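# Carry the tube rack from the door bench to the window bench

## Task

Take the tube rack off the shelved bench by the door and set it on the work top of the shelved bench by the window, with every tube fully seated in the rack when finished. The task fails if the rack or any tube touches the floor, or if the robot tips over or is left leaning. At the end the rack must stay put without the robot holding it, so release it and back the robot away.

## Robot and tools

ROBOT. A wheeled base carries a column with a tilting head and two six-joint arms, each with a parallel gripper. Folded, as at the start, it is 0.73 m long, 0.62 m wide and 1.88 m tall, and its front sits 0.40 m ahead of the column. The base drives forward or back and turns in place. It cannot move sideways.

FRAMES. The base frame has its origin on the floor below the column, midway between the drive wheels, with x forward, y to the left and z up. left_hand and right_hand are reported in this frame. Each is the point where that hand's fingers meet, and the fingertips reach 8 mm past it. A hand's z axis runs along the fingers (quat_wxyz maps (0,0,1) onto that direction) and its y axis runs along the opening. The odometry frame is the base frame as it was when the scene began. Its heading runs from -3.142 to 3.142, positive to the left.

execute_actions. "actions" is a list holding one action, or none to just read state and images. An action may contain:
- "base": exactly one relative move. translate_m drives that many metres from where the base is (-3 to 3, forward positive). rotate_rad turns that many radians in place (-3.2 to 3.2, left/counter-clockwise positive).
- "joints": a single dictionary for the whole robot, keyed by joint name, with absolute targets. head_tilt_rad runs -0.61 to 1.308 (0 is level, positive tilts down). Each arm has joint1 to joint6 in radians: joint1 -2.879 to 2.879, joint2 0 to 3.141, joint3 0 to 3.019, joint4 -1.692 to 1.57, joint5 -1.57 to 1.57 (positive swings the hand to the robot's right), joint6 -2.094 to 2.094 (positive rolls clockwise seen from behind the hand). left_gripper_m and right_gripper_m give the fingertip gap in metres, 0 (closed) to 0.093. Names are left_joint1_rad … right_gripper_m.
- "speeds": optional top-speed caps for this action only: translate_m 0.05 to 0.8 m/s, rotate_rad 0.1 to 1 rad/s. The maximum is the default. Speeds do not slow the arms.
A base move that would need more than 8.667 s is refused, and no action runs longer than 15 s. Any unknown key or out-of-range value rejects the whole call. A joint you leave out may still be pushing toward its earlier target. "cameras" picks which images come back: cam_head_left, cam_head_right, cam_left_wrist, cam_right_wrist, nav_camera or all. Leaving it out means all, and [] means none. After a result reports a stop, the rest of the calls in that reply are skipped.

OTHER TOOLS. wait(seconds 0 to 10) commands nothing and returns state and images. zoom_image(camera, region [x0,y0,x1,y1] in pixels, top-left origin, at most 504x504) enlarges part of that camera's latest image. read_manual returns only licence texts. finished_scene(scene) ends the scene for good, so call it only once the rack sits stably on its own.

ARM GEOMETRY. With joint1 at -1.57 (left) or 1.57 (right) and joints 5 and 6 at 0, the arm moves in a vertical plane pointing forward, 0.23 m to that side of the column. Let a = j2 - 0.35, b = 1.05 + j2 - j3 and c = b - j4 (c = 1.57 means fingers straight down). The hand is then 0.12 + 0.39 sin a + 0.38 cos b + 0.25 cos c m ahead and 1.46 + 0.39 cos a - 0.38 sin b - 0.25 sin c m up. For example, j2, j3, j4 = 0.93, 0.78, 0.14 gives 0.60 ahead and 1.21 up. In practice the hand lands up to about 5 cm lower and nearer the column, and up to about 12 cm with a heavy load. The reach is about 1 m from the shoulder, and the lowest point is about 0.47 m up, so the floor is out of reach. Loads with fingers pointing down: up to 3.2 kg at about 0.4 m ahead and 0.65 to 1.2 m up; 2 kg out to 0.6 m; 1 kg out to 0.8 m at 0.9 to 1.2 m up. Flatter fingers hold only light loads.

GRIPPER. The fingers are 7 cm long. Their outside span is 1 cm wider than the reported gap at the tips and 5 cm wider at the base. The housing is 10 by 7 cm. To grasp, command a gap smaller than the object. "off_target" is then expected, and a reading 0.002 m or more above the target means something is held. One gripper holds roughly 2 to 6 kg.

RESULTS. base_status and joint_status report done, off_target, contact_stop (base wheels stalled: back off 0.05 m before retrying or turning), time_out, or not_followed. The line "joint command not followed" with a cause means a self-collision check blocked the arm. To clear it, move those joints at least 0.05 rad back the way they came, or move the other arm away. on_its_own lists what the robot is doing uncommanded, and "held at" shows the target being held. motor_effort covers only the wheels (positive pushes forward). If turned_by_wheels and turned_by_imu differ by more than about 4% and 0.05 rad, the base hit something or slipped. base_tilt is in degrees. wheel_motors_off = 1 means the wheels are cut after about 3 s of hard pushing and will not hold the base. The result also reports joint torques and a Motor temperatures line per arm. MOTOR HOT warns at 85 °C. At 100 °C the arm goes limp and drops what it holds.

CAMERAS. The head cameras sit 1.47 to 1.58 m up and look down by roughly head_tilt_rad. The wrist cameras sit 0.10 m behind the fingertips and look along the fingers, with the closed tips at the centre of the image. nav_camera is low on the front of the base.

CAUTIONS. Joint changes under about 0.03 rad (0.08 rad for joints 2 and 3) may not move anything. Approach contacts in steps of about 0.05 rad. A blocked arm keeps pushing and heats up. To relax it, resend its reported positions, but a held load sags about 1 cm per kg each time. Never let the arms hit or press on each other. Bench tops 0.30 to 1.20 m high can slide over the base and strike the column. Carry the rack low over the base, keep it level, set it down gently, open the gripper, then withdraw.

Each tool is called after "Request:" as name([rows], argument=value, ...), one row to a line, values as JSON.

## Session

Request:
execute_actions(actions=[])

Scene clock: 0.00 s.
Joint torques (N m, as the arm reports them, + toward a larger angle): no reading
Motor temperatures (°C, as the motors report them): left_arm=[21 20 19 22 21 18] | right_arm=[21 20 20 19 22 20]
base_odometry: x=+0.000 y=+0.000 heading=+0.000 (m, m, rad; odometry frame)
turned_by_wheels: +0.000 (rad since the last result)
turned_by_imu: +0.000 (rad since the last result)
base_tilt: forward=+0.2 right=+0.7 (deg)
base_status: not commanded
joint_positions: head_tilt_rad=+0.877 left_joint1_rad=-1.586 left_joint2_rad=+0.855 left_joint3_rad=+0.424 left_joint4_rad=-0.991 left_joint5_rad=-0.029 left_joint6_rad=+0.048 left_gripper_m=+0.094 right_joint1_rad=+1.541 right_joint2_rad=+0.912 right_joint3_rad=+0.375 right_joint4_rad=-0.940 right_joint5_rad=-0.036 right_joint6_rad=-0.079 right_gripper_m=+0.095
joint_status: not commanded
wheel_motors_off: 0
motor_effort: left_wheel=+0 right_wheel=+4 (%)
left_hand: x=+0.1545 y=+0.2262 z=+1.2589 quat_wxyz=(+0.434, -0.035, -0.900, +0.002) (m; base frame)
right_hand: x=+0.1246 y=-0.2252 z=+1.2570 quat_wxyz=(+0.458, +0.014, -0.889, -0.026) (m; base frame)
pictures: cam_head_left, cam_head_right, cam_left_wrist, cam_right_wrist, nav_camera
camera_calibration (this result's frames):
cam_head_left: T_world_to_cam=[[-0.0454101, -0.997307, 0.0575843, -0.00892428], [-0.785788, 0.0000672015, -0.618496, 0.993733], [0.616827, -0.073335, -0.783675, 1.11005], [0, 0, 0, 1]] pos_world=[0.0957487, 0.0724385, 1.48505]
cam_head_right: T_world_to_cam=[[-0.0477131, -0.996005, 0.0754784, -0.164387], [-0.775296, -0.0107162, -0.631507, 1.01455], [0.629793, -0.0886492, -0.771687, 1.08874], [0, 0, 0, 1]] pos_world=[0.0930519, -0.0563417, 1.49328]
cam_left_wrist: T_world_to_cam=[[-0.0567704, -0.997823, 0.0335543, 0.191212], [-0.0560323, 0.0367398, 0.997753, -1.2507], [-0.996814, 0.0547627, -0.0579961, 0.335293], [0, 0, 0, 1]] pos_world=[0.275, 0.218384, 1.26092]
cam_right_wrist: T_world_to_cam=[[-0.00199644, -0.997533, -0.0701644, -0.139265], [0.0181843, -0.0701891, 0.997368, -1.26865], [-0.999833, 0.000715292, 0.0182796, 0.225698], [0, 0, 0, 1]] pos_world=[0.248452, -0.228128, 1.25141]
Images, in order (width x height): cam_head_left 896x504, cam_head_right 896x504, cam_left_wrist 504x504, cam_right_wrist 504x504, nav_camera 896x504.

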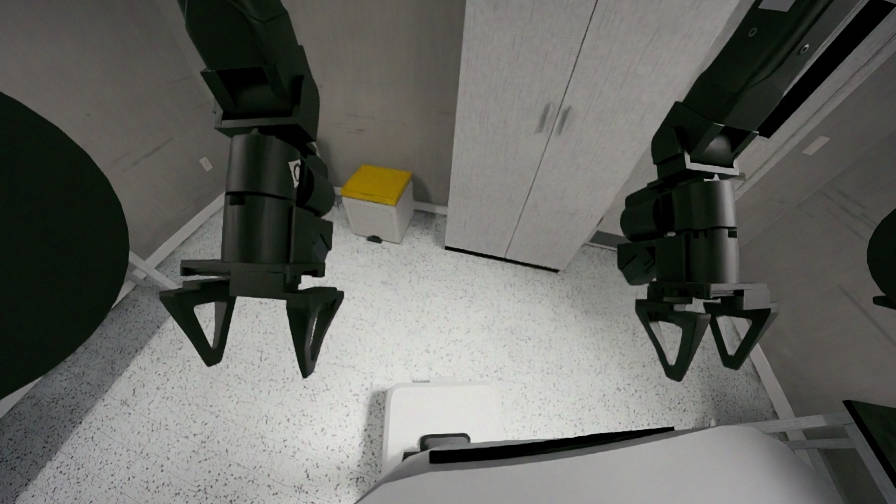

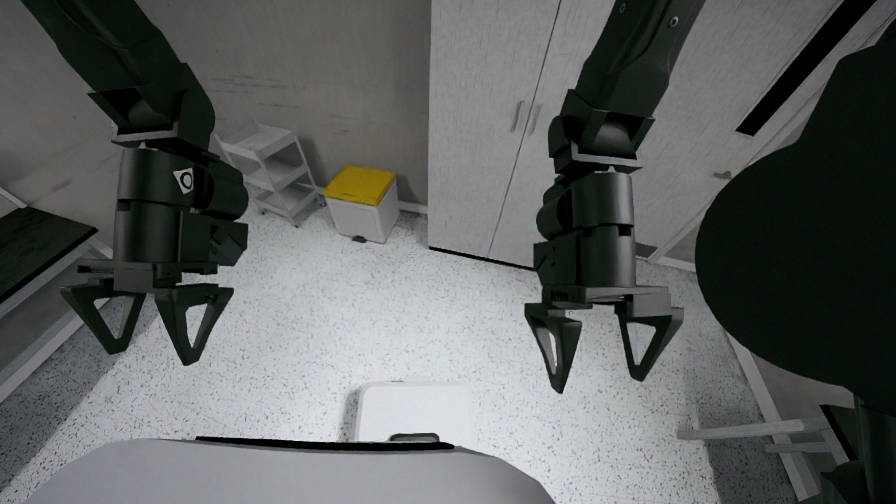

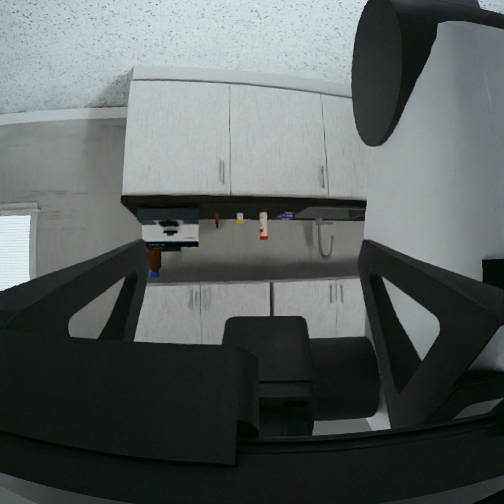

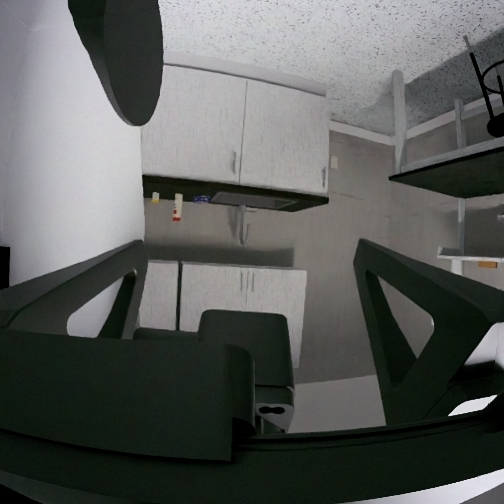

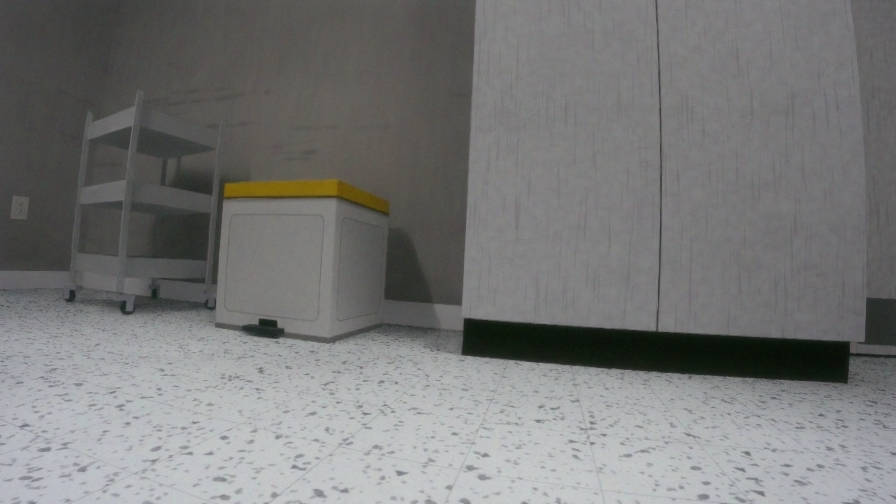

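Same layout; door bench is on the right, window bench on the left.

Request:
execute_actions([
  {"base":{"rotate_rad":-1.6},"joints":{"head_tilt_rad":0.7}},
], cameras=["cam_head_left","cam_head_right","nav_camera"])

Scene clock: 3.07 s.
Joint torques (N m, as the arm reports them, + toward a larger angle): left_arm=[-0.37 -6.7  -0.7  -1.21  0.06  0.03] | right_arm=[-0.07 -5.62 -1.44 -0.8  -0.04  0.11]
Motor temperatures (°C, as the motors report them): left_arm=[21 20 19 22 21 18] | right_arm=[21 20 20 19 22 20]
base_odometry: x=+0.000 y=+0.000 heading=-1.599 (m, m, rad; odometry frame)
turned_by_wheels: -1.599 (rad since the last result)
turned_by_imu: -1.602 (rad since the last result)
base_tilt: forward=+0.2 right=+0.6 (deg)
base_status: done
joint_positions: head_tilt_rad=+0.717 left_joint1_rad=-1.586 left_joint2_rad=+0.855 left_joint3_rad=+0.424 left_joint4_rad=-0.991 left_joint5_rad=-0.029 left_joint6_rad=+0.048 left_gripper_m=+0.094 right_joint1_rad=+1.541 right_joint2_rad=+0.912 right_joint3_rad=+0.375 right_joint4_rad=-0.940 right_joint5_rad=-0.036 right_joint6_rad=-0.079 right_gripper_m=+0.095
joint_status: all done
wheel_motors_off: 0
motor_effort: left_wheel=+3(45) right_wheel=-3(39) (%)
left_hand: x=+0.1545 y=+0.2262 z=+1.2589 quat_wxyz=(+0.434, -0.035, -0.900, +0.002) (m; base frame)
right_hand: x=+0.1246 y=-0.2252 z=+1.2570 quat_wxyz=(+0.458, +0.014, -0.889, -0.026) (m; base frame)
pictures: cam_head_left, cam_head_right, nav_camera
camera_calibration (this result's frames):
cam_head_left: T_world_to_cam=[[-0.0540144, -0.997307, 0.0496032, 0.00379693], [-0.677063, 0.0000672015, -0.735925, 1.16914], [0.73394, -0.073335, -0.675244, 0.937211], [0, 0, 0, 1]] pos_world=[0.103928, 0.0724385, 1.49305]
cam_head_right: T_world_to_cam=[[-0.0591423, -0.996005, 0.0669007, -0.150606], [-0.66463, -0.0107162, -0.747095, 1.18703], [0.744828, -0.0886492, -0.661342, 0.91306], [0, 0, 0, 1]] pos_world=[0.099954, -0.0563417, 1.50074]
Images, in order (width x height): cam_head_left 896x504, cam_head_right 896x504, nav_camera 896x504.

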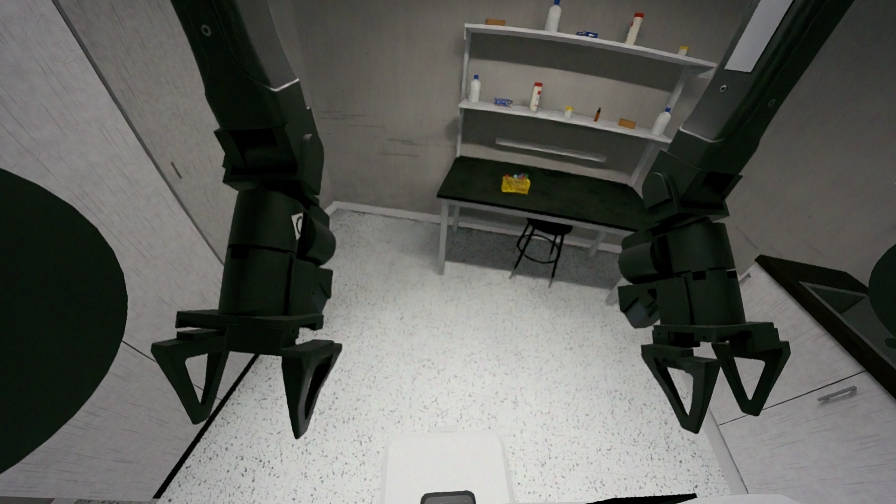

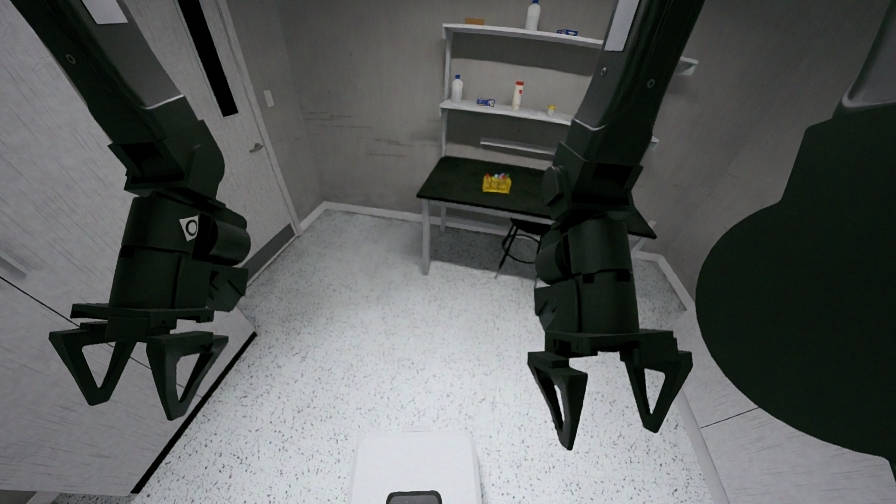

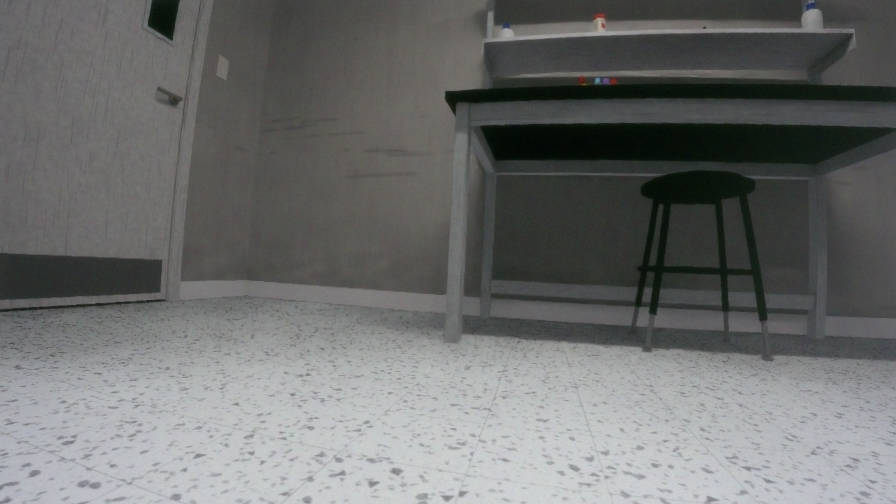

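Request:
execute_actions([
  {"base":{"rotate_rad":-0.45}},
], cameras=[])

Request:
execute_actions([
  {"base":{"translate_m":0.9},"joints":{"head_tilt_rad":0.95,"left_joint1_rad":-1.57,"left_joint2_rad":1.667,"left_joint3_rad":1.559,"left_joint4_rad":-0.412,"left_joint5_rad":0,"left_joint6_rad":1.57}},
], cameras=["cam_head_left","cam_head_right","cam_left_wrist","nav_camera"])

Scene clock: 5.03 s.
Joint torques (N m, as the arm reports them, + toward a larger angle): left_arm=[-0.32 -6.65 -0.62 -1.19  0.06  0.04] | right_arm=[ 0.03 -6.06 -1.17 -0.83 -0.05  0.15]
Motor temperatures (°C, as the motors report them): left_arm=[21 20 19 22 21 18] | right_arm=[21 20 20 19 22 20]
base_odometry: x=+0.000 y=+0.000 heading=-2.048 (m, m, rad; odometry frame)
turned_by_wheels: -0.449 (rad since the last result)
turned_by_imu: -0.450 (rad since the last result)
base_tilt: forward=+0.3 right=+0.6 (deg)
base_status: done
joint_positions: head_tilt_rad=+0.717 left_joint1_rad=-1.586 left_joint2_rad=+0.855 left_joint3_rad=+0.424 left_joint4_rad=-0.991 left_joint5_rad=-0.029 left_joint6_rad=+0.048 left_gripper_m=+0.094 right_joint1_rad=+1.541 right_joint2_rad=+0.912 right_joint3_rad=+0.375 right_joint4_rad=-0.940 right_joint5_rad=-0.036 right_joint6_rad=-0.079 right_gripper_m=+0.095
joint_status: not commanded
wheel_motors_off: 0
motor_effort: left_wheel=+3(36) right_wheel=-2(42) (%)
left_hand: x=+0.1545 y=+0.2262 z=+1.2589 quat_wxyz=(+0.434, -0.035, -0.900, +0.002) (m; base frame)
right_hand: x=+0.1246 y=-0.2252 z=+1.2570 quat_wxyz=(+0.458, +0.014, -0.889, -0.026) (m; base frame)
pictures: none
No camera images: the call's "cameras" was empty. Leave "cameras" out to get every camera's image.

Scene clock: 8.07 s.
Joint torques (N m, as the arm reports them, + toward a larger angle): left_arm=[  0.1  -19.4    4.51   0.64   0.27   0.13] | right_arm=[-0.02 -6.02 -1.44 -0.71 -0.07  0.12]
Motor temperatures (°C, as the motors report them): left_arm=[21 21 19 22 21 18] | right_arm=[21 20 20 19 22 20]
base_odometry: x=-0.414 y=-0.799 heading=-2.048 (m, m, rad; odometry frame)
turned_by_wheels: +0.000 (rad since the last result)
turned_by_imu: -0.002 (rad since the last result)
base_tilt: forward=+0.3 right=+0.6 (deg)
base_status: done
joint_positions: head_tilt_rad=+0.951 left_joint1_rad=-1.577 left_joint2_rad=+1.670 left_joint3_rad=+1.549 left_joint4_rad=-0.417 left_joint5_rad=-0.002 left_joint6_rad=+1.559 left_gripper_m=+0.094 right_joint1_rad=+1.541 right_joint2_rad=+0.912 right_joint3_rad=+0.377 right_joint4_rad=-0.940 right_joint5_rad=-0.036 right_joint6_rad=-0.079 right_gripper_m=+0.095
joint_status: all done
wheel_motors_off: 0
motor_effort: left_wheel=+1(73) right_wheel=+1(64) (%)
left_hand: x=+0.6428 y=+0.2202 z=+0.9530 quat_wxyz=(+0.004, -0.704, -0.710, +0.006) (m; base frame)
right_hand: x=+0.1256 y=-0.2252 z=+1.2566 quat_wxyz=(+0.457, +0.014, -0.889, -0.026) (m; base frame)
pictures: cam_head_left, cam_head_right, cam_left_wrist, nav_camera
camera_calibration (this result's frames):
cam_head_left: T_world_to_cam=[[-0.0410181, -0.997307, 0.0607911, -0.0140823], [-0.82946, 0.0000672015, -0.558566, 0.903624], [0.557058, -0.073335, -0.827229, 1.18011], [0, 0, 0, 1]] pos_world=[0.0915511, 0.0724385, 1.48181]
cam_head_right: T_world_to_cam=[[-0.0419886, -0.996005, 0.0788065, -0.169798], [-0.819961, -0.0107162, -0.572319, 0.925636], [0.570877, -0.0886492, -0.816236, 1.16029], [0, 0, 0, 1]] pos_world=[0.0894711, -0.0563417, 1.49021]
cam_left_wrist: T_world_to_cam=[[-0.999795, -0.0102936, 0.0174453, 0.62733], [0.00157831, 0.819043, 0.573729, -0.723086], [-0.0201942, 0.573639, -0.818859, 0.78767], [0, 0, 0, 1]] pos_world=[0.644249, 0.146858, 1.0489]
Images, in order (width x height): cam_head_left 896x504, cam_head_right 896x504, cam_left_wrist 504x504, nav_camera 896x504.

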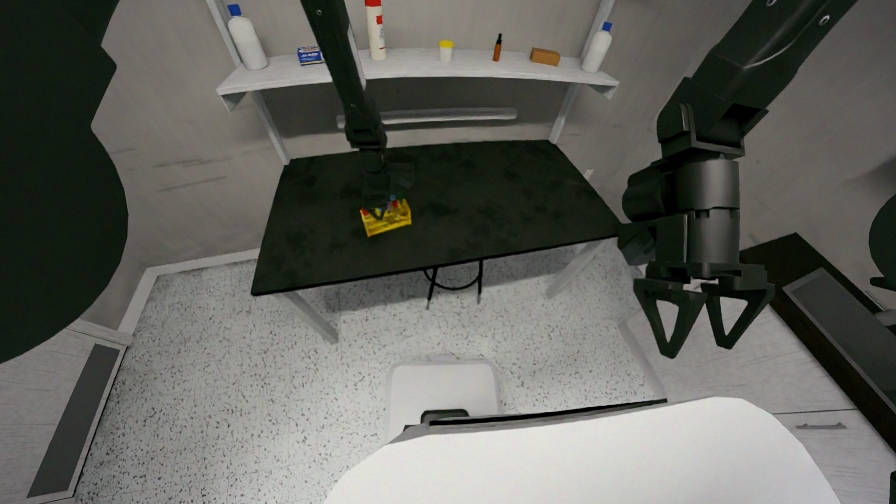

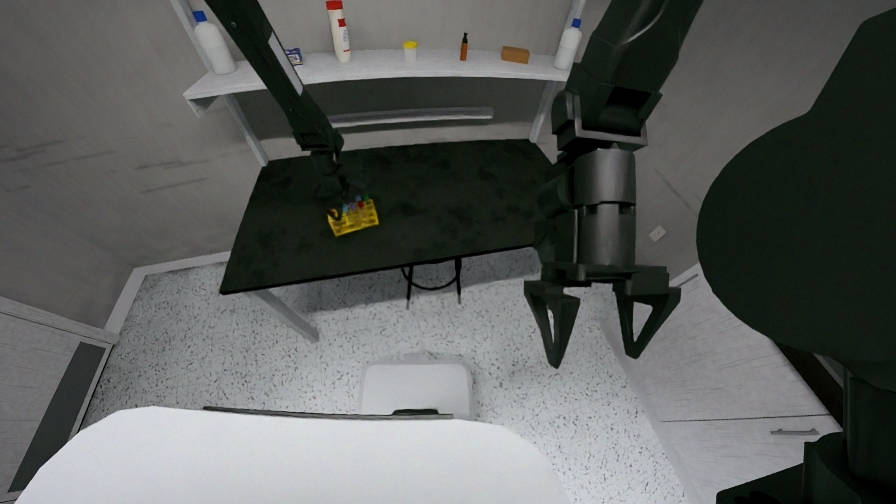

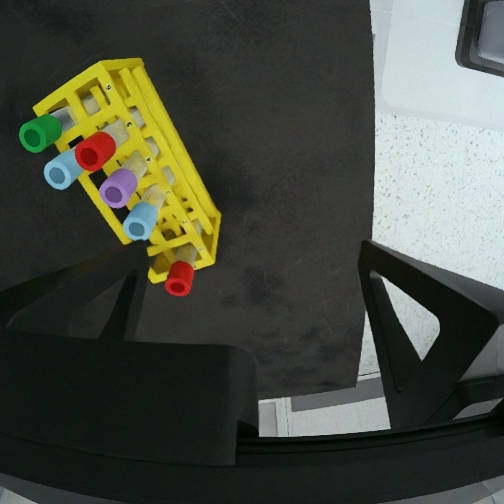

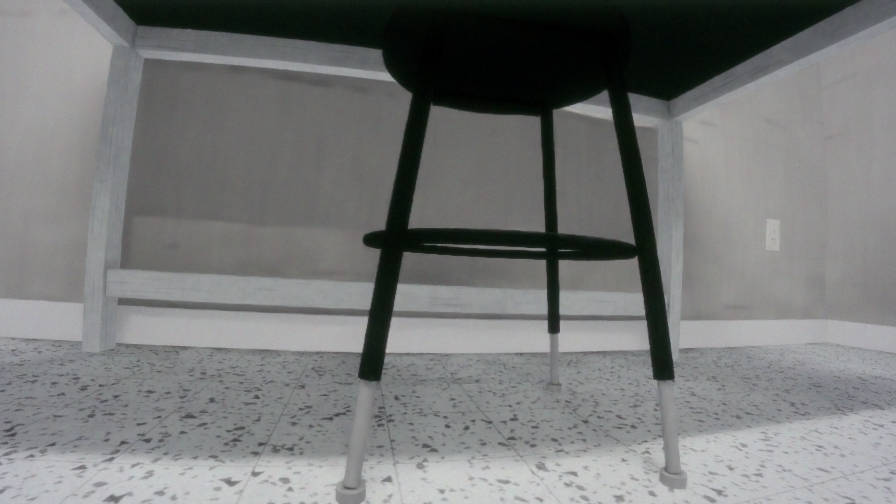

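Request:
execute_actions([
  {"joints":{"left_joint2_rad":1.791,"left_joint3_rad":1.931,"left_joint4_rad":-0.66,"left_joint6_rad":1.12}},
], cameras=["cam_head_right","cam_left_wrist"])

Request:
zoom_image(camera="cam_head_right", region=[270,150,450,270])

Scene clock: 9.77 s.
Joint torques (N m, as the arm reports them, + toward a larger angle): left_arm=[  0.14 -21.6    7.32   0.29   0.27  -0.07] | right_arm=[-0.05 -6.01 -1.42 -0.88 -0.05  0.11]
Motor temperatures (°C, as the motors report them): left_arm=[21 22 19 22 21 18] | right_arm=[21 20 20 19 22 20]
base_odometry: x=-0.414 y=-0.799 heading=-2.048 (m, m, rad; odometry frame)
turned_by_wheels: +0.000 (rad since the last result)
turned_by_imu: +0.001 (rad since the last result)
base_tilt: forward=+0.2 right=+0.6 (deg)
base_status: not commanded
joint_positions: head_tilt_rad=+0.951 left_joint1_rad=-1.577 left_joint2_rad=+1.788 left_joint3_rad=+1.912 left_joint4_rad=-0.656 left_joint5_rad=-0.002 left_joint6_rad=+1.130 left_gripper_m=+0.094 right_joint1_rad=+1.541 right_joint2_rad=+0.912 right_joint3_rad=+0.377 right_joint4_rad=-0.940 right_joint5_rad=-0.036 right_joint6_rad=-0.079 right_gripper_m=+0.095
joint_status: all done
wheel_motors_off: 0
motor_effort: left_wheel=-1(0) right_wheel=+0(1) (%)
left_hand: x=+0.7338 y=+0.2200 z=+0.9553 quat_wxyz=(+0.003, -0.537, -0.844, +0.004) (m; base frame)
right_hand: x=+0.1256 y=-0.2252 z=+1.2566 quat_wxyz=(+0.457, +0.014, -0.889, -0.026) (m; base frame)
pictures: cam_head_right, cam_left_wrist
camera_calibration (this result's frames):
cam_head_right: T_world_to_cam=[[-0.0419886, -0.996005, 0.0788065, -0.169798], [-0.819961, -0.0107162, -0.572319, 0.925636], [0.570877, -0.0886492, -0.816236, 1.16029], [0, 0, 0, 1]] pos_world=[0.0894711, -0.0563417, 1.49021]
cam_left_wrist: T_world_to_cam=[[-0.904569, -0.426162, 0.0119059, 0.745119], [-0.341901, 0.741834, 0.576876, -0.458337], [-0.254675, 0.517753, -0.816745, 0.973952], [0, 0, 0, 1]] pos_world=[0.765346, 0.153284, 1.051]
Images, in order (width x height): cam_head_right 896x504, cam_left_wrist 504x504.

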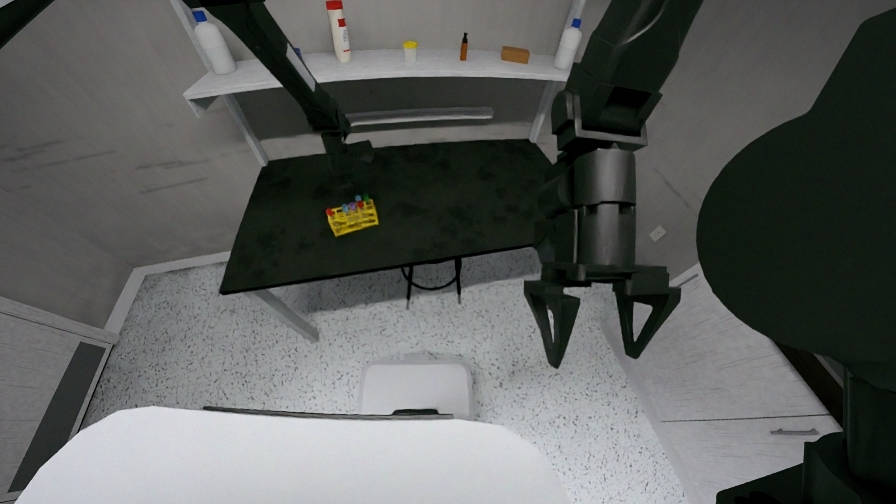

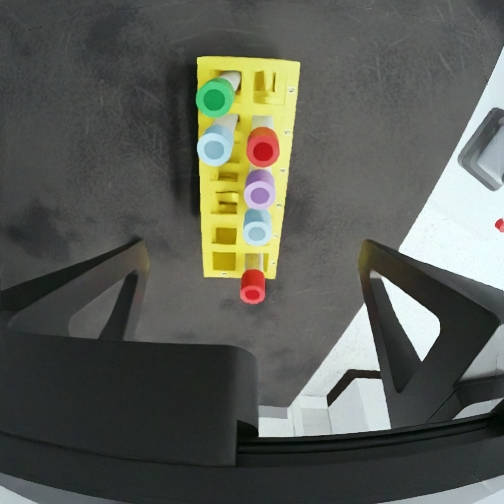

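Region (270, 150, 450, 270) of cam_head_right's 896x504 image, scaled by 2.800, with more detail than that image has.

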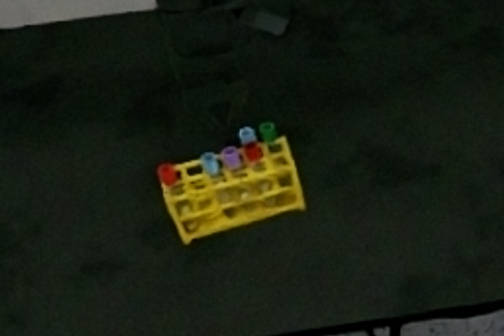

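Request:
execute_actions([
  {"joints":{"left_joint2_rad":2.03,"left_joint3_rad":2.2,"left_joint4_rad":-0.674}},
], cameras=["cam_left_wrist"])

Scene clock: 11.10 s.
Joint torques (N m, as the arm reports them, + toward a larger angle): left_arm=[  0.23 -22.94   8.71   0.23   0.27  -0.05] | right_arm=[-0.22 -6.07 -1.55 -0.83 -0.04  0.09]
Motor temperatures (°C, as the motors report them): left_arm=[21 22 20 22 21 18] | right_arm=[21 20 20 19 22 20]
base_odometry: x=-0.414 y=-0.799 heading=-2.048 (m, m, rad; odometry frame)
turned_by_wheels: +0.000 (rad since the last result)
turned_by_imu: +0.001 (rad since the last result)
base_tilt: forward=+0.4 right=+0.6 (deg)
base_status: not commanded
joint_positions: head_tilt_rad=+0.951 left_joint1_rad=-1.577 left_joint2_rad=+2.044 left_joint3_rad=+2.163 left_joint4_rad=-0.669 left_joint5_rad=-0.002 left_joint6_rad=+1.130 left_gripper_m=+0.094 right_joint1_rad=+1.541 right_joint2_rad=+0.912 right_joint3_rad=+0.377 right_joint4_rad=-0.940 right_joint5_rad=-0.036 right_joint6_rad=-0.079 right_gripper_m=+0.095
joint_status: all done
wheel_motors_off: 0
motor_effort: left_wheel=+1(1) right_wheel=-1(0) (%)
left_hand: x=+0.7279 y=+0.2194 z=+0.8558 quat_wxyz=(+0.010, -0.537, -0.844, +0.008) (m; base frame)
right_hand: x=+0.1256 y=-0.2252 z=+1.2566 quat_wxyz=(+0.457, +0.014, -0.889, -0.026) (m; base frame)
pictures: cam_left_wrist
camera_calibration (this result's frames):
cam_left_wrist: T_world_to_cam=[[-0.904263, -0.426073, 0.0277521, 0.726958], [-0.331652, 0.741834, 0.582829, -0.41509], [-0.268915, 0.517826, -0.812121, 0.897858], [0, 0, 0, 1]] pos_world=[0.761144, 0.152731, 0.950921]
Images, in order (width x height): cam_left_wrist 504x504.

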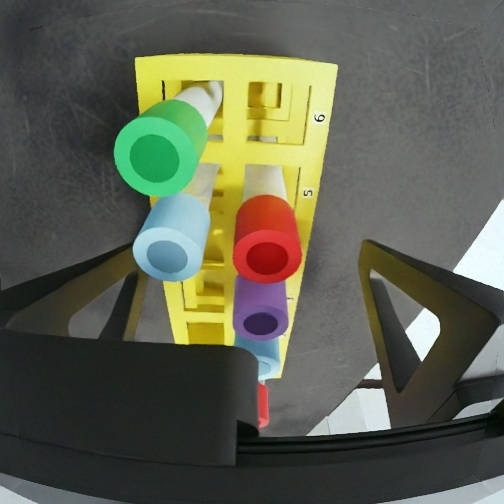

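Request:
execute_actions([
  {"joints":{"left_joint2_rad":2.07,"left_joint3_rad":2.29,"left_joint4_rad":-0.72}},
], cameras=["cam_left_wrist"])

Scene clock: 11.93 s.
Joint torques (N m, as the arm reports them, + toward a larger angle): left_arm=[  0.66 -21.63   8.8    0.24   0.27  -0.06] | right_arm=[-0.45 -5.84 -1.43 -0.82 -0.06  0.13]
Motor temperatures (°C, as the motors report them): left_arm=[21 22 20 22 21 18] | right_arm=[21 20 20 19 22 20]
base_odometry: x=-0.414 y=-0.799 heading=-2.048 (m, m, rad; odometry frame)
turned_by_wheels: +0.000 (rad since the last result)
turned_by_imu: +0.000 (rad since the last result)
base_tilt: forward=+0.2 right=+0.6 (deg)
base_status: not commanded
joint_positions: head_tilt_rad=+0.951 left_joint1_rad=-1.577 left_joint2_rad=+2.062 left_joint3_rad=+2.259 left_joint4_rad=-0.714 left_joint5_rad=-0.002 left_joint6_rad=+1.130 left_gripper_m=+0.094 right_joint1_rad=+1.541 right_joint2_rad=+0.912 right_joint3_rad=+0.377 right_joint4_rad=-0.940 right_joint5_rad=-0.036 right_joint6_rad=-0.079 right_gripper_m=+0.095
joint_status: all done
wheel_motors_off: 0
motor_effort: left_wheel=+0(0) right_wheel=+0(1) (%)
left_hand: x=+0.7580 y=+0.2194 z=+0.8676 quat_wxyz=(-0.004, -0.537, -0.844, +0.000) (m; base frame)
right_hand: x=+0.1256 y=-0.2252 z=+1.2566 quat_wxyz=(+0.457, +0.014, -0.889, -0.026) (m; base frame)
pictures: cam_left_wrist
camera_calibration (this result's frames):
cam_left_wrist: T_world_to_cam=[[-0.90461, -0.426238, -0.00153133, 0.779556], [-0.350508, 0.741833, 0.571689, -0.387999], [-0.24254, 0.517693, -0.820469, 0.902836], [0, 0, 0, 1]] pos_world=[0.788171, 0.152715, 0.963757]
Images, in order (width x height): cam_left_wrist 504x504.

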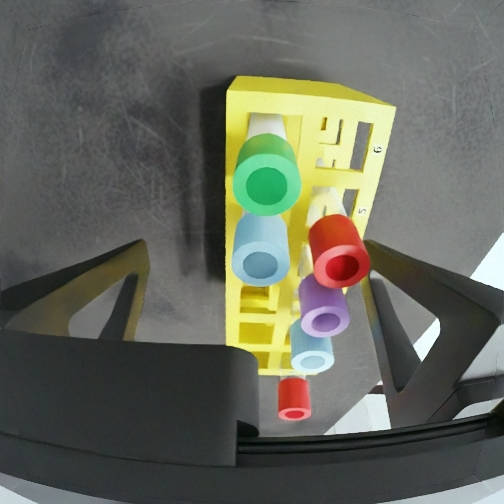

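Request:
execute_actions([
  {"base":{"translate_m":-0.022},"speeds":{"translate_m":0.05}},
], cameras=[])

Request:
execute_actions([
  {"joints":{"left_joint2_rad":2.13,"left_joint3_rad":2.37,"left_joint4_rad":-0.73}},
], cameras=["cam_left_wrist"])

Scene clock: 13.40 s.
Joint torques (N m, as the arm reports them, + toward a larger angle): left_arm=[  0.13 -21.91   8.66   0.37   0.25  -0.05] | right_arm=[-0.07 -6.03 -1.33 -0.89 -0.04  0.13]
Motor temperatures (°C, as the motors report them): left_arm=[21 23 20 22 21 18] | right_arm=[21 20 20 19 22 20]
base_odometry: x=-0.404 y=-0.780 heading=-2.048 (m, m, rad; odometry frame)
turned_by_wheels: +0.000 (rad since the last result)
turned_by_imu: +0.001 (rad since the last result)
base_tilt: forward=+0.3 right=+0.5 (deg)
base_status: done
joint_positions: head_tilt_rad=+0.951 left_joint1_rad=-1.577 left_joint2_rad=+2.062 left_joint3_rad=+2.260 left_joint4_rad=-0.714 left_joint5_rad=-0.002 left_joint6_rad=+1.130 left_gripper_m=+0.094 right_joint1_rad=+1.541 right_joint2_rad=+0.912 right_joint3_rad=+0.373 right_joint4_rad=-0.940 right_joint5_rad=-0.036 right_joint6_rad=-0.079 right_gripper_m=+0.095
joint_status: not commanded
wheel_motors_off: 0
motor_effort: left_wheel=-1(43) right_wheel=+0(44) (%)
left_hand: x=+0.7586 y=+0.2194 z=+0.8678 quat_wxyz=(-0.004, -0.537, -0.844, -0.001) (m; base frame)
right_hand: x=+0.1240 y=-0.2252 z=+1.2573 quat_wxyz=(+0.458, +0.014, -0.888, -0.026) (m; base frame)
pictures: none
No camera images: the call's "cameras" was empty. Leave "cameras" out to get every camera's image.

Scene clock: 14.10 s.
Joint torques (N m, as the arm reports them, + toward a larger angle): left_arm=[ -0.03 -21.51   9.51   0.27   0.27  -0.04] | right_arm=[ 0.   -5.74 -1.22 -0.83 -0.05  0.12]
Motor temperatures (°C, as the motors report them): left_arm=[21 23 21 22 21 18] | right_arm=[21 20 20 19 22 20]
base_odometry: x=-0.404 y=-0.780 heading=-2.048 (m, m, rad; odometry frame)
turned_by_wheels: +0.000 (rad since the last result)
turned_by_imu: +0.000 (rad since the last result)
base_tilt: forward=+0.3 right=+0.6 (deg)
base_status: not commanded
joint_positions: head_tilt_rad=+0.951 left_joint1_rad=-1.577 left_joint2_rad=+2.117 left_joint3_rad=+2.331 left_joint4_rad=-0.723 left_joint5_rad=-0.002 left_joint6_rad=+1.130 left_gripper_m=+0.094 right_joint1_rad=+1.541 right_joint2_rad=+0.912 right_joint3_rad=+0.373 right_joint4_rad=-0.940 right_joint5_rad=-0.036 right_joint6_rad=-0.079 right_gripper_m=+0.095
joint_status: all done
wheel_motors_off: 0
motor_effort: left_wheel=+0(0) right_wheel=-1(0) (%)
left_hand: x=+0.7611 y=+0.2193 z=+0.8511 quat_wxyz=(-0.007, -0.537, -0.844, -0.002) (m; base frame)
right_hand: x=+0.1240 y=-0.2252 z=+1.2573 quat_wxyz=(+0.458, +0.014, -0.888, -0.026) (m; base frame)
pictures: cam_left_wrist
camera_calibration (this result's frames):
cam_left_wrist: T_world_to_cam=[[-0.904553, -0.426277, -0.00842208, 0.788053], [-0.354891, 0.741832, 0.56898, -0.371769], [-0.236295, 0.517662, -0.822308, 0.88688], [0, 0, 0, 1]] pos_world=[0.790464, 0.152615, 0.947455]
Images, in order (width x height): cam_left_wrist 504x504.

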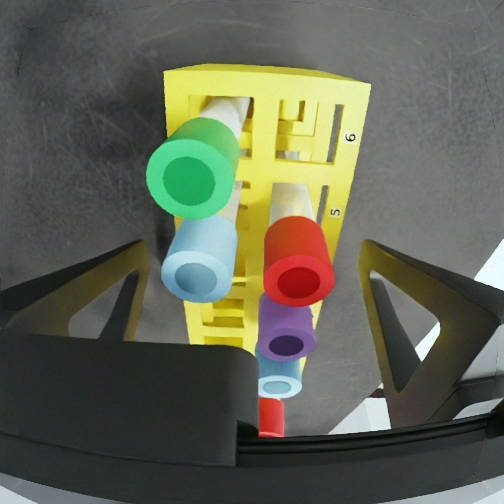

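Request:
execute_actions([
  {"joints":{"left_joint2_rad":2.21,"left_joint3_rad":2.46,"left_joint4_rad":-0.74}},
], cameras=["cam_left_wrist"])

Scene clock: 15.17 s.
Joint torques (N m, as the arm reports them, + toward a larger angle): left_arm=[ -0.07 -21.27   9.28   0.24   0.27  -0.05] | right_arm=[ 0.19 -6.1  -1.25 -0.9  -0.04  0.12]
Motor temperatures (°C, as the motors report them): left_arm=[21 23 21 22 21 18] | right_arm=[21 20 20 19 22 20]
base_odometry: x=-0.404 y=-0.780 heading=-2.048 (m, m, rad; odometry frame)
turned_by_wheels: +0.000 (rad since the last result)
turned_by_imu: +0.000 (rad since the last result)
base_tilt: forward=+0.2 right=+0.7 (deg)
base_status: not commanded
joint_positions: head_tilt_rad=+0.951 left_joint1_rad=-1.577 left_joint2_rad=+2.200 left_joint3_rad=+2.426 left_joint4_rad=-0.736 left_joint5_rad=-0.002 left_joint6_rad=+1.130 left_gripper_m=+0.094 right_joint1_rad=+1.541 right_joint2_rad=+0.912 right_joint3_rad=+0.373 right_joint4_rad=-0.940 right_joint5_rad=-0.036 right_joint6_rad=-0.079 right_gripper_m=+0.095
joint_status: all done
wheel_motors_off: 0
motor_effort: left_wheel=-2(0) right_wheel=+1(0) (%)
left_hand: x=+0.7568 y=+0.2191 z=+0.8233 quat_wxyz=(-0.007, -0.537, -0.844, -0.002) (m; base frame)
right_hand: x=+0.1240 y=-0.2252 z=+1.2573 quat_wxyz=(+0.458, +0.014, -0.888, -0.026) (m; base frame)
pictures: cam_left_wrist
camera_calibration (this result's frames):
cam_left_wrist: T_world_to_cam=[[-0.90456, -0.426274, -0.00791386, 0.783443], [-0.354668, 0.742051, 0.568834, -0.357435], [-0.236606, 0.517351, -0.822414, 0.86354], [0, 0, 0, 1]] pos_world=[0.786219, 0.152443, 0.919709]
Images, in order (width x height): cam_left_wrist 504x504.

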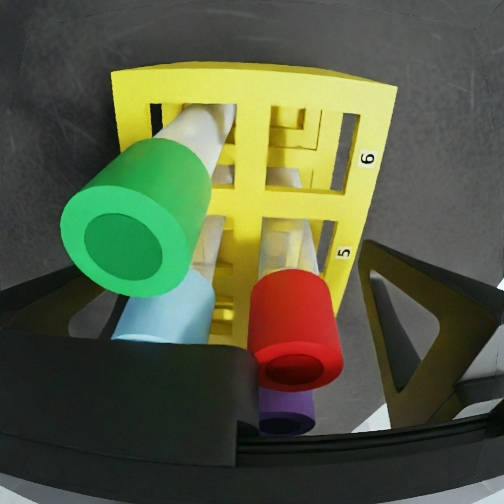

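Request:
execute_actions([
  {"joints":{"left_gripper_m":0.04}},
], cameras=["cam_left_wrist"])

Request:
execute_actions([
  {"joints":{"left_joint2_rad":2.07,"left_joint3_rad":2.29,"left_joint4_rad":-0.72}},
], cameras=["cam_left_wrist"])

Scene clock: 15.83 s.
Joint torques (N m, as the arm reports them, + toward a larger angle): left_arm=[ -0.04 -21.67   9.22   0.38   0.23  -0.06] | right_arm=[ 0.08 -6.36 -1.23 -0.83 -0.07  0.11]
Motor temperatures (°C, as the motors report them): left_arm=[21 23 21 22 21 18] | right_arm=[21 20 20 19 22 20]
base_odometry: x=-0.404 y=-0.780 heading=-2.048 (m, m, rad; odometry frame)
turned_by_wheels: +0.000 (rad since the last result)
turned_by_imu: +0.000 (rad since the last result)
base_tilt: forward=+0.2 right=+0.5 (deg)
base_status: not commanded
joint_positions: head_tilt_rad=+0.951 left_joint1_rad=-1.577 left_joint2_rad=+2.200 left_joint3_rad=+2.426 left_joint4_rad=-0.736 left_joint5_rad=-0.001 left_joint6_rad=+1.128 left_gripper_m=+0.060 right_joint1_rad=+1.541 right_joint2_rad=+0.912 right_joint3_rad=+0.373 right_joint4_rad=-0.940 right_joint5_rad=-0.036 right_joint6_rad=-0.079 right_gripper_m=+0.095
joint_status: left_gripper_m off_target (ended at +0.060, target +0.040)
wheel_motors_off: 0
motor_effort: left_wheel=+0(0) right_wheel=+1(0) (%)
left_hand: x=+0.7569 y=+0.2193 z=+0.8234 quat_wxyz=(-0.007, -0.536, -0.844, -0.002) (m; base frame)
right_hand: x=+0.1240 y=-0.2252 z=+1.2573 quat_wxyz=(+0.458, +0.014, -0.888, -0.026) (m; base frame)
pictures: cam_left_wrist
camera_calibration (this result's frames):
cam_left_wrist: T_world_to_cam=[[-0.903668, -0.428165, -0.00770901, 0.7832], [-0.356211, 0.741569, 0.568497, -0.356056], [-0.237694, 0.516479, -0.822649, 0.864746], [0, 0, 0, 1]] pos_world=[0.786467, 0.152755, 0.919837]
Images, in order (width x height): cam_left_wrist 504x504.

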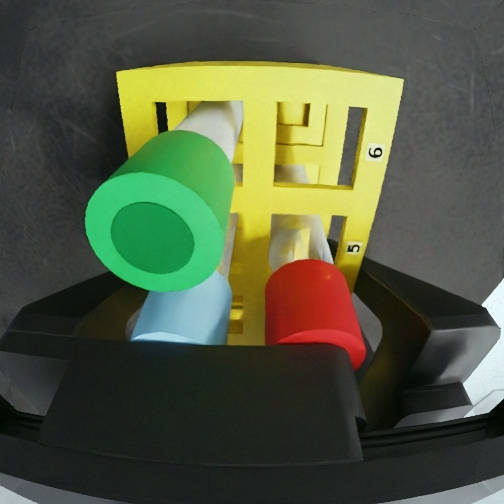

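Scene clock: 16.73 s.
Joint torques (N m, as the arm reports them, + toward a larger angle): left_arm=[ -0.09 -24.4    6.25   0.62   0.21  -0.04] | right_arm=[-0.15 -6.15 -1.16 -0.81 -0.06  0.11]
Motor temperatures (°C, as the motors report them): left_arm=[21 24 21 22 21 18] | right_arm=[21 20 20 19 22 20]
base_odometry: x=-0.404 y=-0.780 heading=-2.048 (m, m, rad; odometry frame)
turned_by_wheels: +0.000 (rad since the last result)
turned_by_imu: +0.000 (rad since the last result)
base_tilt: forward=+0.3 right=+0.6 (deg)
base_status: not commanded
joint_positions: head_tilt_rad=+0.951 left_joint1_rad=-1.577 left_joint2_rad=+2.094 left_joint3_rad=+2.289 left_joint4_rad=-0.726 left_joint5_rad=-0.001 left_joint6_rad=+1.128 left_gripper_m=+0.060 right_joint1_rad=+1.541 right_joint2_rad=+0.912 right_joint3_rad=+0.373 right_joint4_rad=-0.940 right_joint5_rad=-0.036 right_joint6_rad=-0.079 right_gripper_m=+0.095
joint_status: all done
wheel_motors_off: 0
motor_effort: left_wheel=+0(0) right_wheel=+0(1) (%)
left_hand: x=+0.7518 y=+0.2195 z=+0.8547 quat_wxyz=(+0.002, -0.536, -0.844, +0.004) (m; base frame)
right_hand: x=+0.1240 y=-0.2252 z=+1.2573 quat_wxyz=(+0.458, +0.014, -0.888, -0.026) (m; base frame)
pictures: cam_left_wrist
camera_calibration (this result's frames):
cam_left_wrist: T_world_to_cam=[[-0.903676, -0.428062, 0.011568, 0.762422], [-0.343901, 0.741571, 0.576024, -0.391438], [-0.255152, 0.516561, -0.817351, 0.897697], [0, 0, 0, 1]] pos_world=[0.783416, 0.152928, 0.950392]
Images, in order (width x height): cam_left_wrist 504x504.

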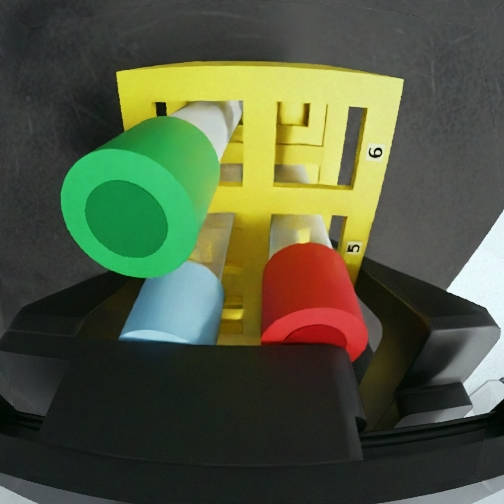

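Request:
execute_actions([
  {"joints":{"left_joint2_rad":1.791,"left_joint3_rad":1.931,"left_joint4_rad":-0.66}},
], cameras=["cam_head_left","cam_left_wrist"])

Request:
execute_actions([
  {"joints":{"left_joint2_rad":1.62,"left_joint3_rad":1.25,"left_joint4_rad":-0.15,"head_tilt_rad":0.7},"base":{"translate_m":-0.88},"speeds":{"translate_m":0.4}},
], cameras=["cam_head_left","cam_left_wrist"])

Scene clock: 18.50 s.
Joint torques (N m, as the arm reports them, + toward a larger angle): left_arm=[  0.17 -21.78   5.63   0.67   0.23  -0.03] | right_arm=[ 0.05 -5.92 -1.18 -0.82 -0.08  0.14]
Motor temperatures (°C, as the motors report them): left_arm=[21 24 21 22 21 18] | right_arm=[21 20 20 19 22 20]
base_odometry: x=-0.404 y=-0.780 heading=-2.048 (m, m, rad; odometry frame)
turned_by_wheels: +0.000 (rad since the last result)
turned_by_imu: +0.001 (rad since the last result)
base_tilt: forward=+0.3 right=+0.6 (deg)
base_status: not commanded
joint_positions: head_tilt_rad=+0.951 left_joint1_rad=-1.577 left_joint2_rad=+1.792 left_joint3_rad=+1.932 left_joint4_rad=-0.664 left_joint5_rad=-0.001 left_joint6_rad=+1.128 left_gripper_m=+0.060 right_joint1_rad=+1.541 right_joint2_rad=+0.912 right_joint3_rad=+0.373 right_joint4_rad=-0.940 right_joint5_rad=-0.036 right_joint6_rad=-0.079 right_gripper_m=+0.095
joint_status: all done
wheel_motors_off: 0
motor_effort: left_wheel=-1(0) right_wheel=+1(1) (%)
left_hand: x=+0.7407 y=+0.2200 z=+0.9575 quat_wxyz=(-0.001, -0.536, -0.844, +0.002) (m; base frame)
right_hand: x=+0.1240 y=-0.2252 z=+1.2573 quat_wxyz=(+0.458, +0.014, -0.888, -0.026) (m; base frame)
pictures: cam_head_left, cam_left_wrist
camera_calibration (this result's frames):
cam_head_left: T_world_to_cam=[[-0.0410096, -0.997307, 0.0607968, -0.0140915], [-0.829538, 0.0000672015, -0.55845, 0.903449], [0.556943, -0.073335, -0.827307, 1.18024], [0, 0, 0, 1]] pos_world=[0.0915429, 0.0724385, 1.48181]
cam_left_wrist: T_world_to_cam=[[-0.903719, -0.428096, 0.00502759, 0.757745], [-0.348095, 0.741571, 0.5735, -0.44942], [-0.249242, 0.516533, -0.81919, 0.976026], [0, 0, 0, 1]] pos_world=[0.771614, 0.153515, 1.05348]
Images, in order (width x height): cam_head_left 896x504, cam_left_wrist 504x504.

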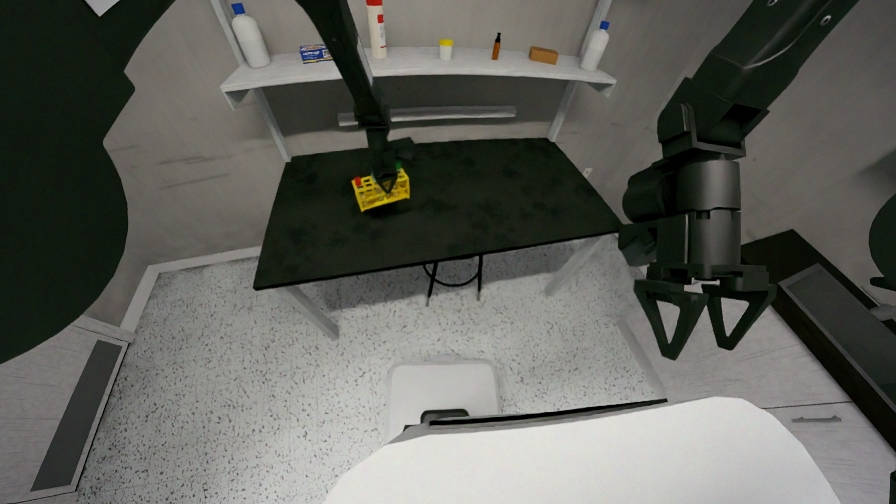

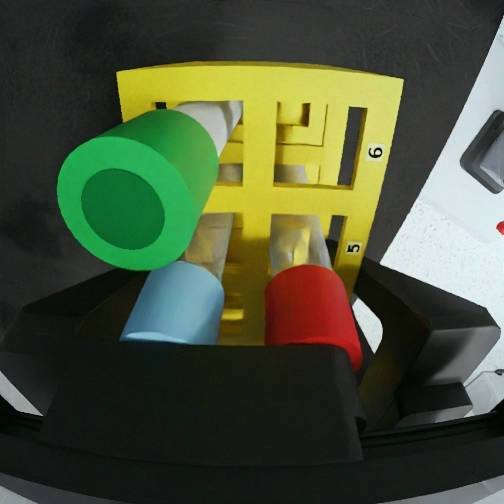

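Scene clock: 21.93 s.
Joint torques (N m, as the arm reports them, + toward a larger angle): left_arm=[ -0.12 -17.78   1.83   0.6    0.22  -0.02] | right_arm=[-0.49 -5.8  -1.06 -0.86 -0.07  0.12]
Motor temperatures (°C, as the motors report them): left_arm=[21 25 21 22 21 18] | right_arm=[21 20 20 19 22 20]
base_odometry: x=+0.001 y=+0.002 heading=-2.048 (m, m, rad; odometry frame)
turned_by_wheels: +0.000 (rad since the last result)
turned_by_imu: +0.005 (rad since the last result)
base_tilt: forward=+0.3 right=+0.5 (deg)
base_status: done
joint_positions: head_tilt_rad=+0.716 left_joint1_rad=-1.577 left_joint2_rad=+1.643 left_joint3_rad=+1.241 left_joint4_rad=-0.158 left_joint5_rad=-0.001 left_joint6_rad=+1.128 left_gripper_m=+0.060 right_joint1_rad=+1.541 right_joint2_rad=+0.912 right_joint3_rad=+0.372 right_joint4_rad=-0.940 right_joint5_rad=-0.036 right_joint6_rad=-0.079 right_gripper_m=+0.095
joint_status: all done
wheel_motors_off: 0
motor_effort: left_wheel=-1(44) right_wheel=-2(46) (%)
left_hand: x=+0.5315 y=+0.2206 z=+0.9353 quat_wxyz=(+0.014, -0.536, -0.844, +0.011) (m; base frame)
right_hand: x=+0.1234 y=-0.2251 z=+1.2575 quat_wxyz=(+0.459, +0.014, -0.888, -0.026) (m; base frame)
pictures: cam_head_left, cam_left_wrist
camera_calibration (this result's frames):
cam_head_left: T_world_to_cam=[[-0.0540407, -0.997307, 0.0495745, 0.00384231], [-0.676674, 0.0000672015, -0.736283, 1.16967], [0.734297, -0.073335, -0.674855, 0.936594], [0, 0, 0, 1]] pos_world=[0.103953, 0.0724385, 1.49308]
cam_left_wrist: T_world_to_cam=[[-0.903041, -0.427926, 0.0373772, 0.538335], [-0.327168, 0.741571, 0.58569, -0.53245], [-0.27835, 0.516673, -0.809673, 0.911974], [0, 0, 0, 1]] pos_world=[0.565786, 0.154025, 1.03013]
Images, in order (width x height): cam_head_left 896x504, cam_left_wrist 504x504.

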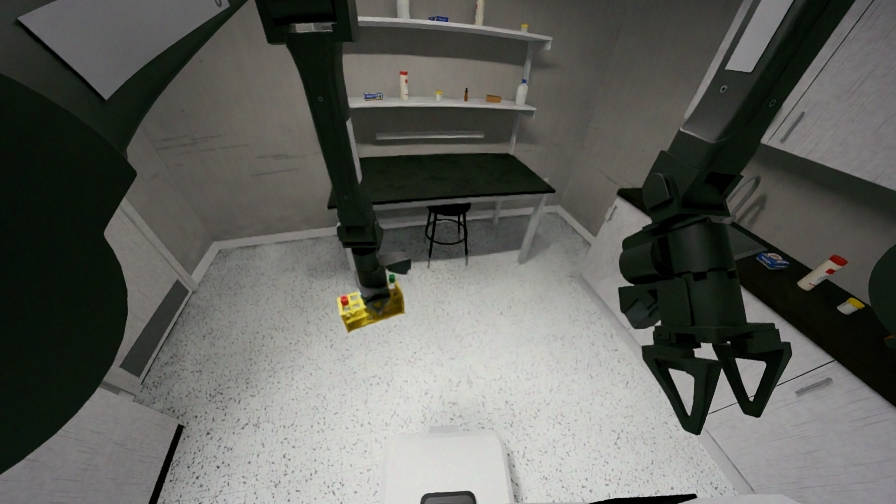

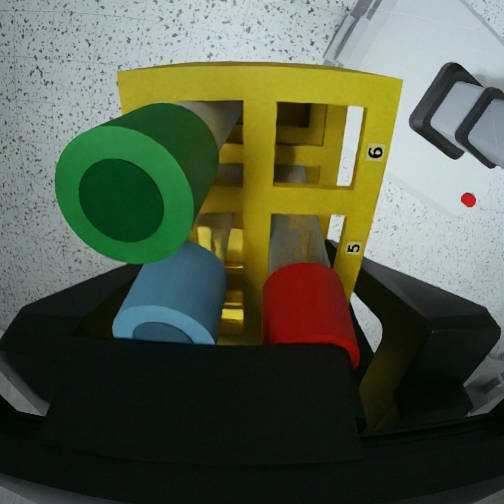

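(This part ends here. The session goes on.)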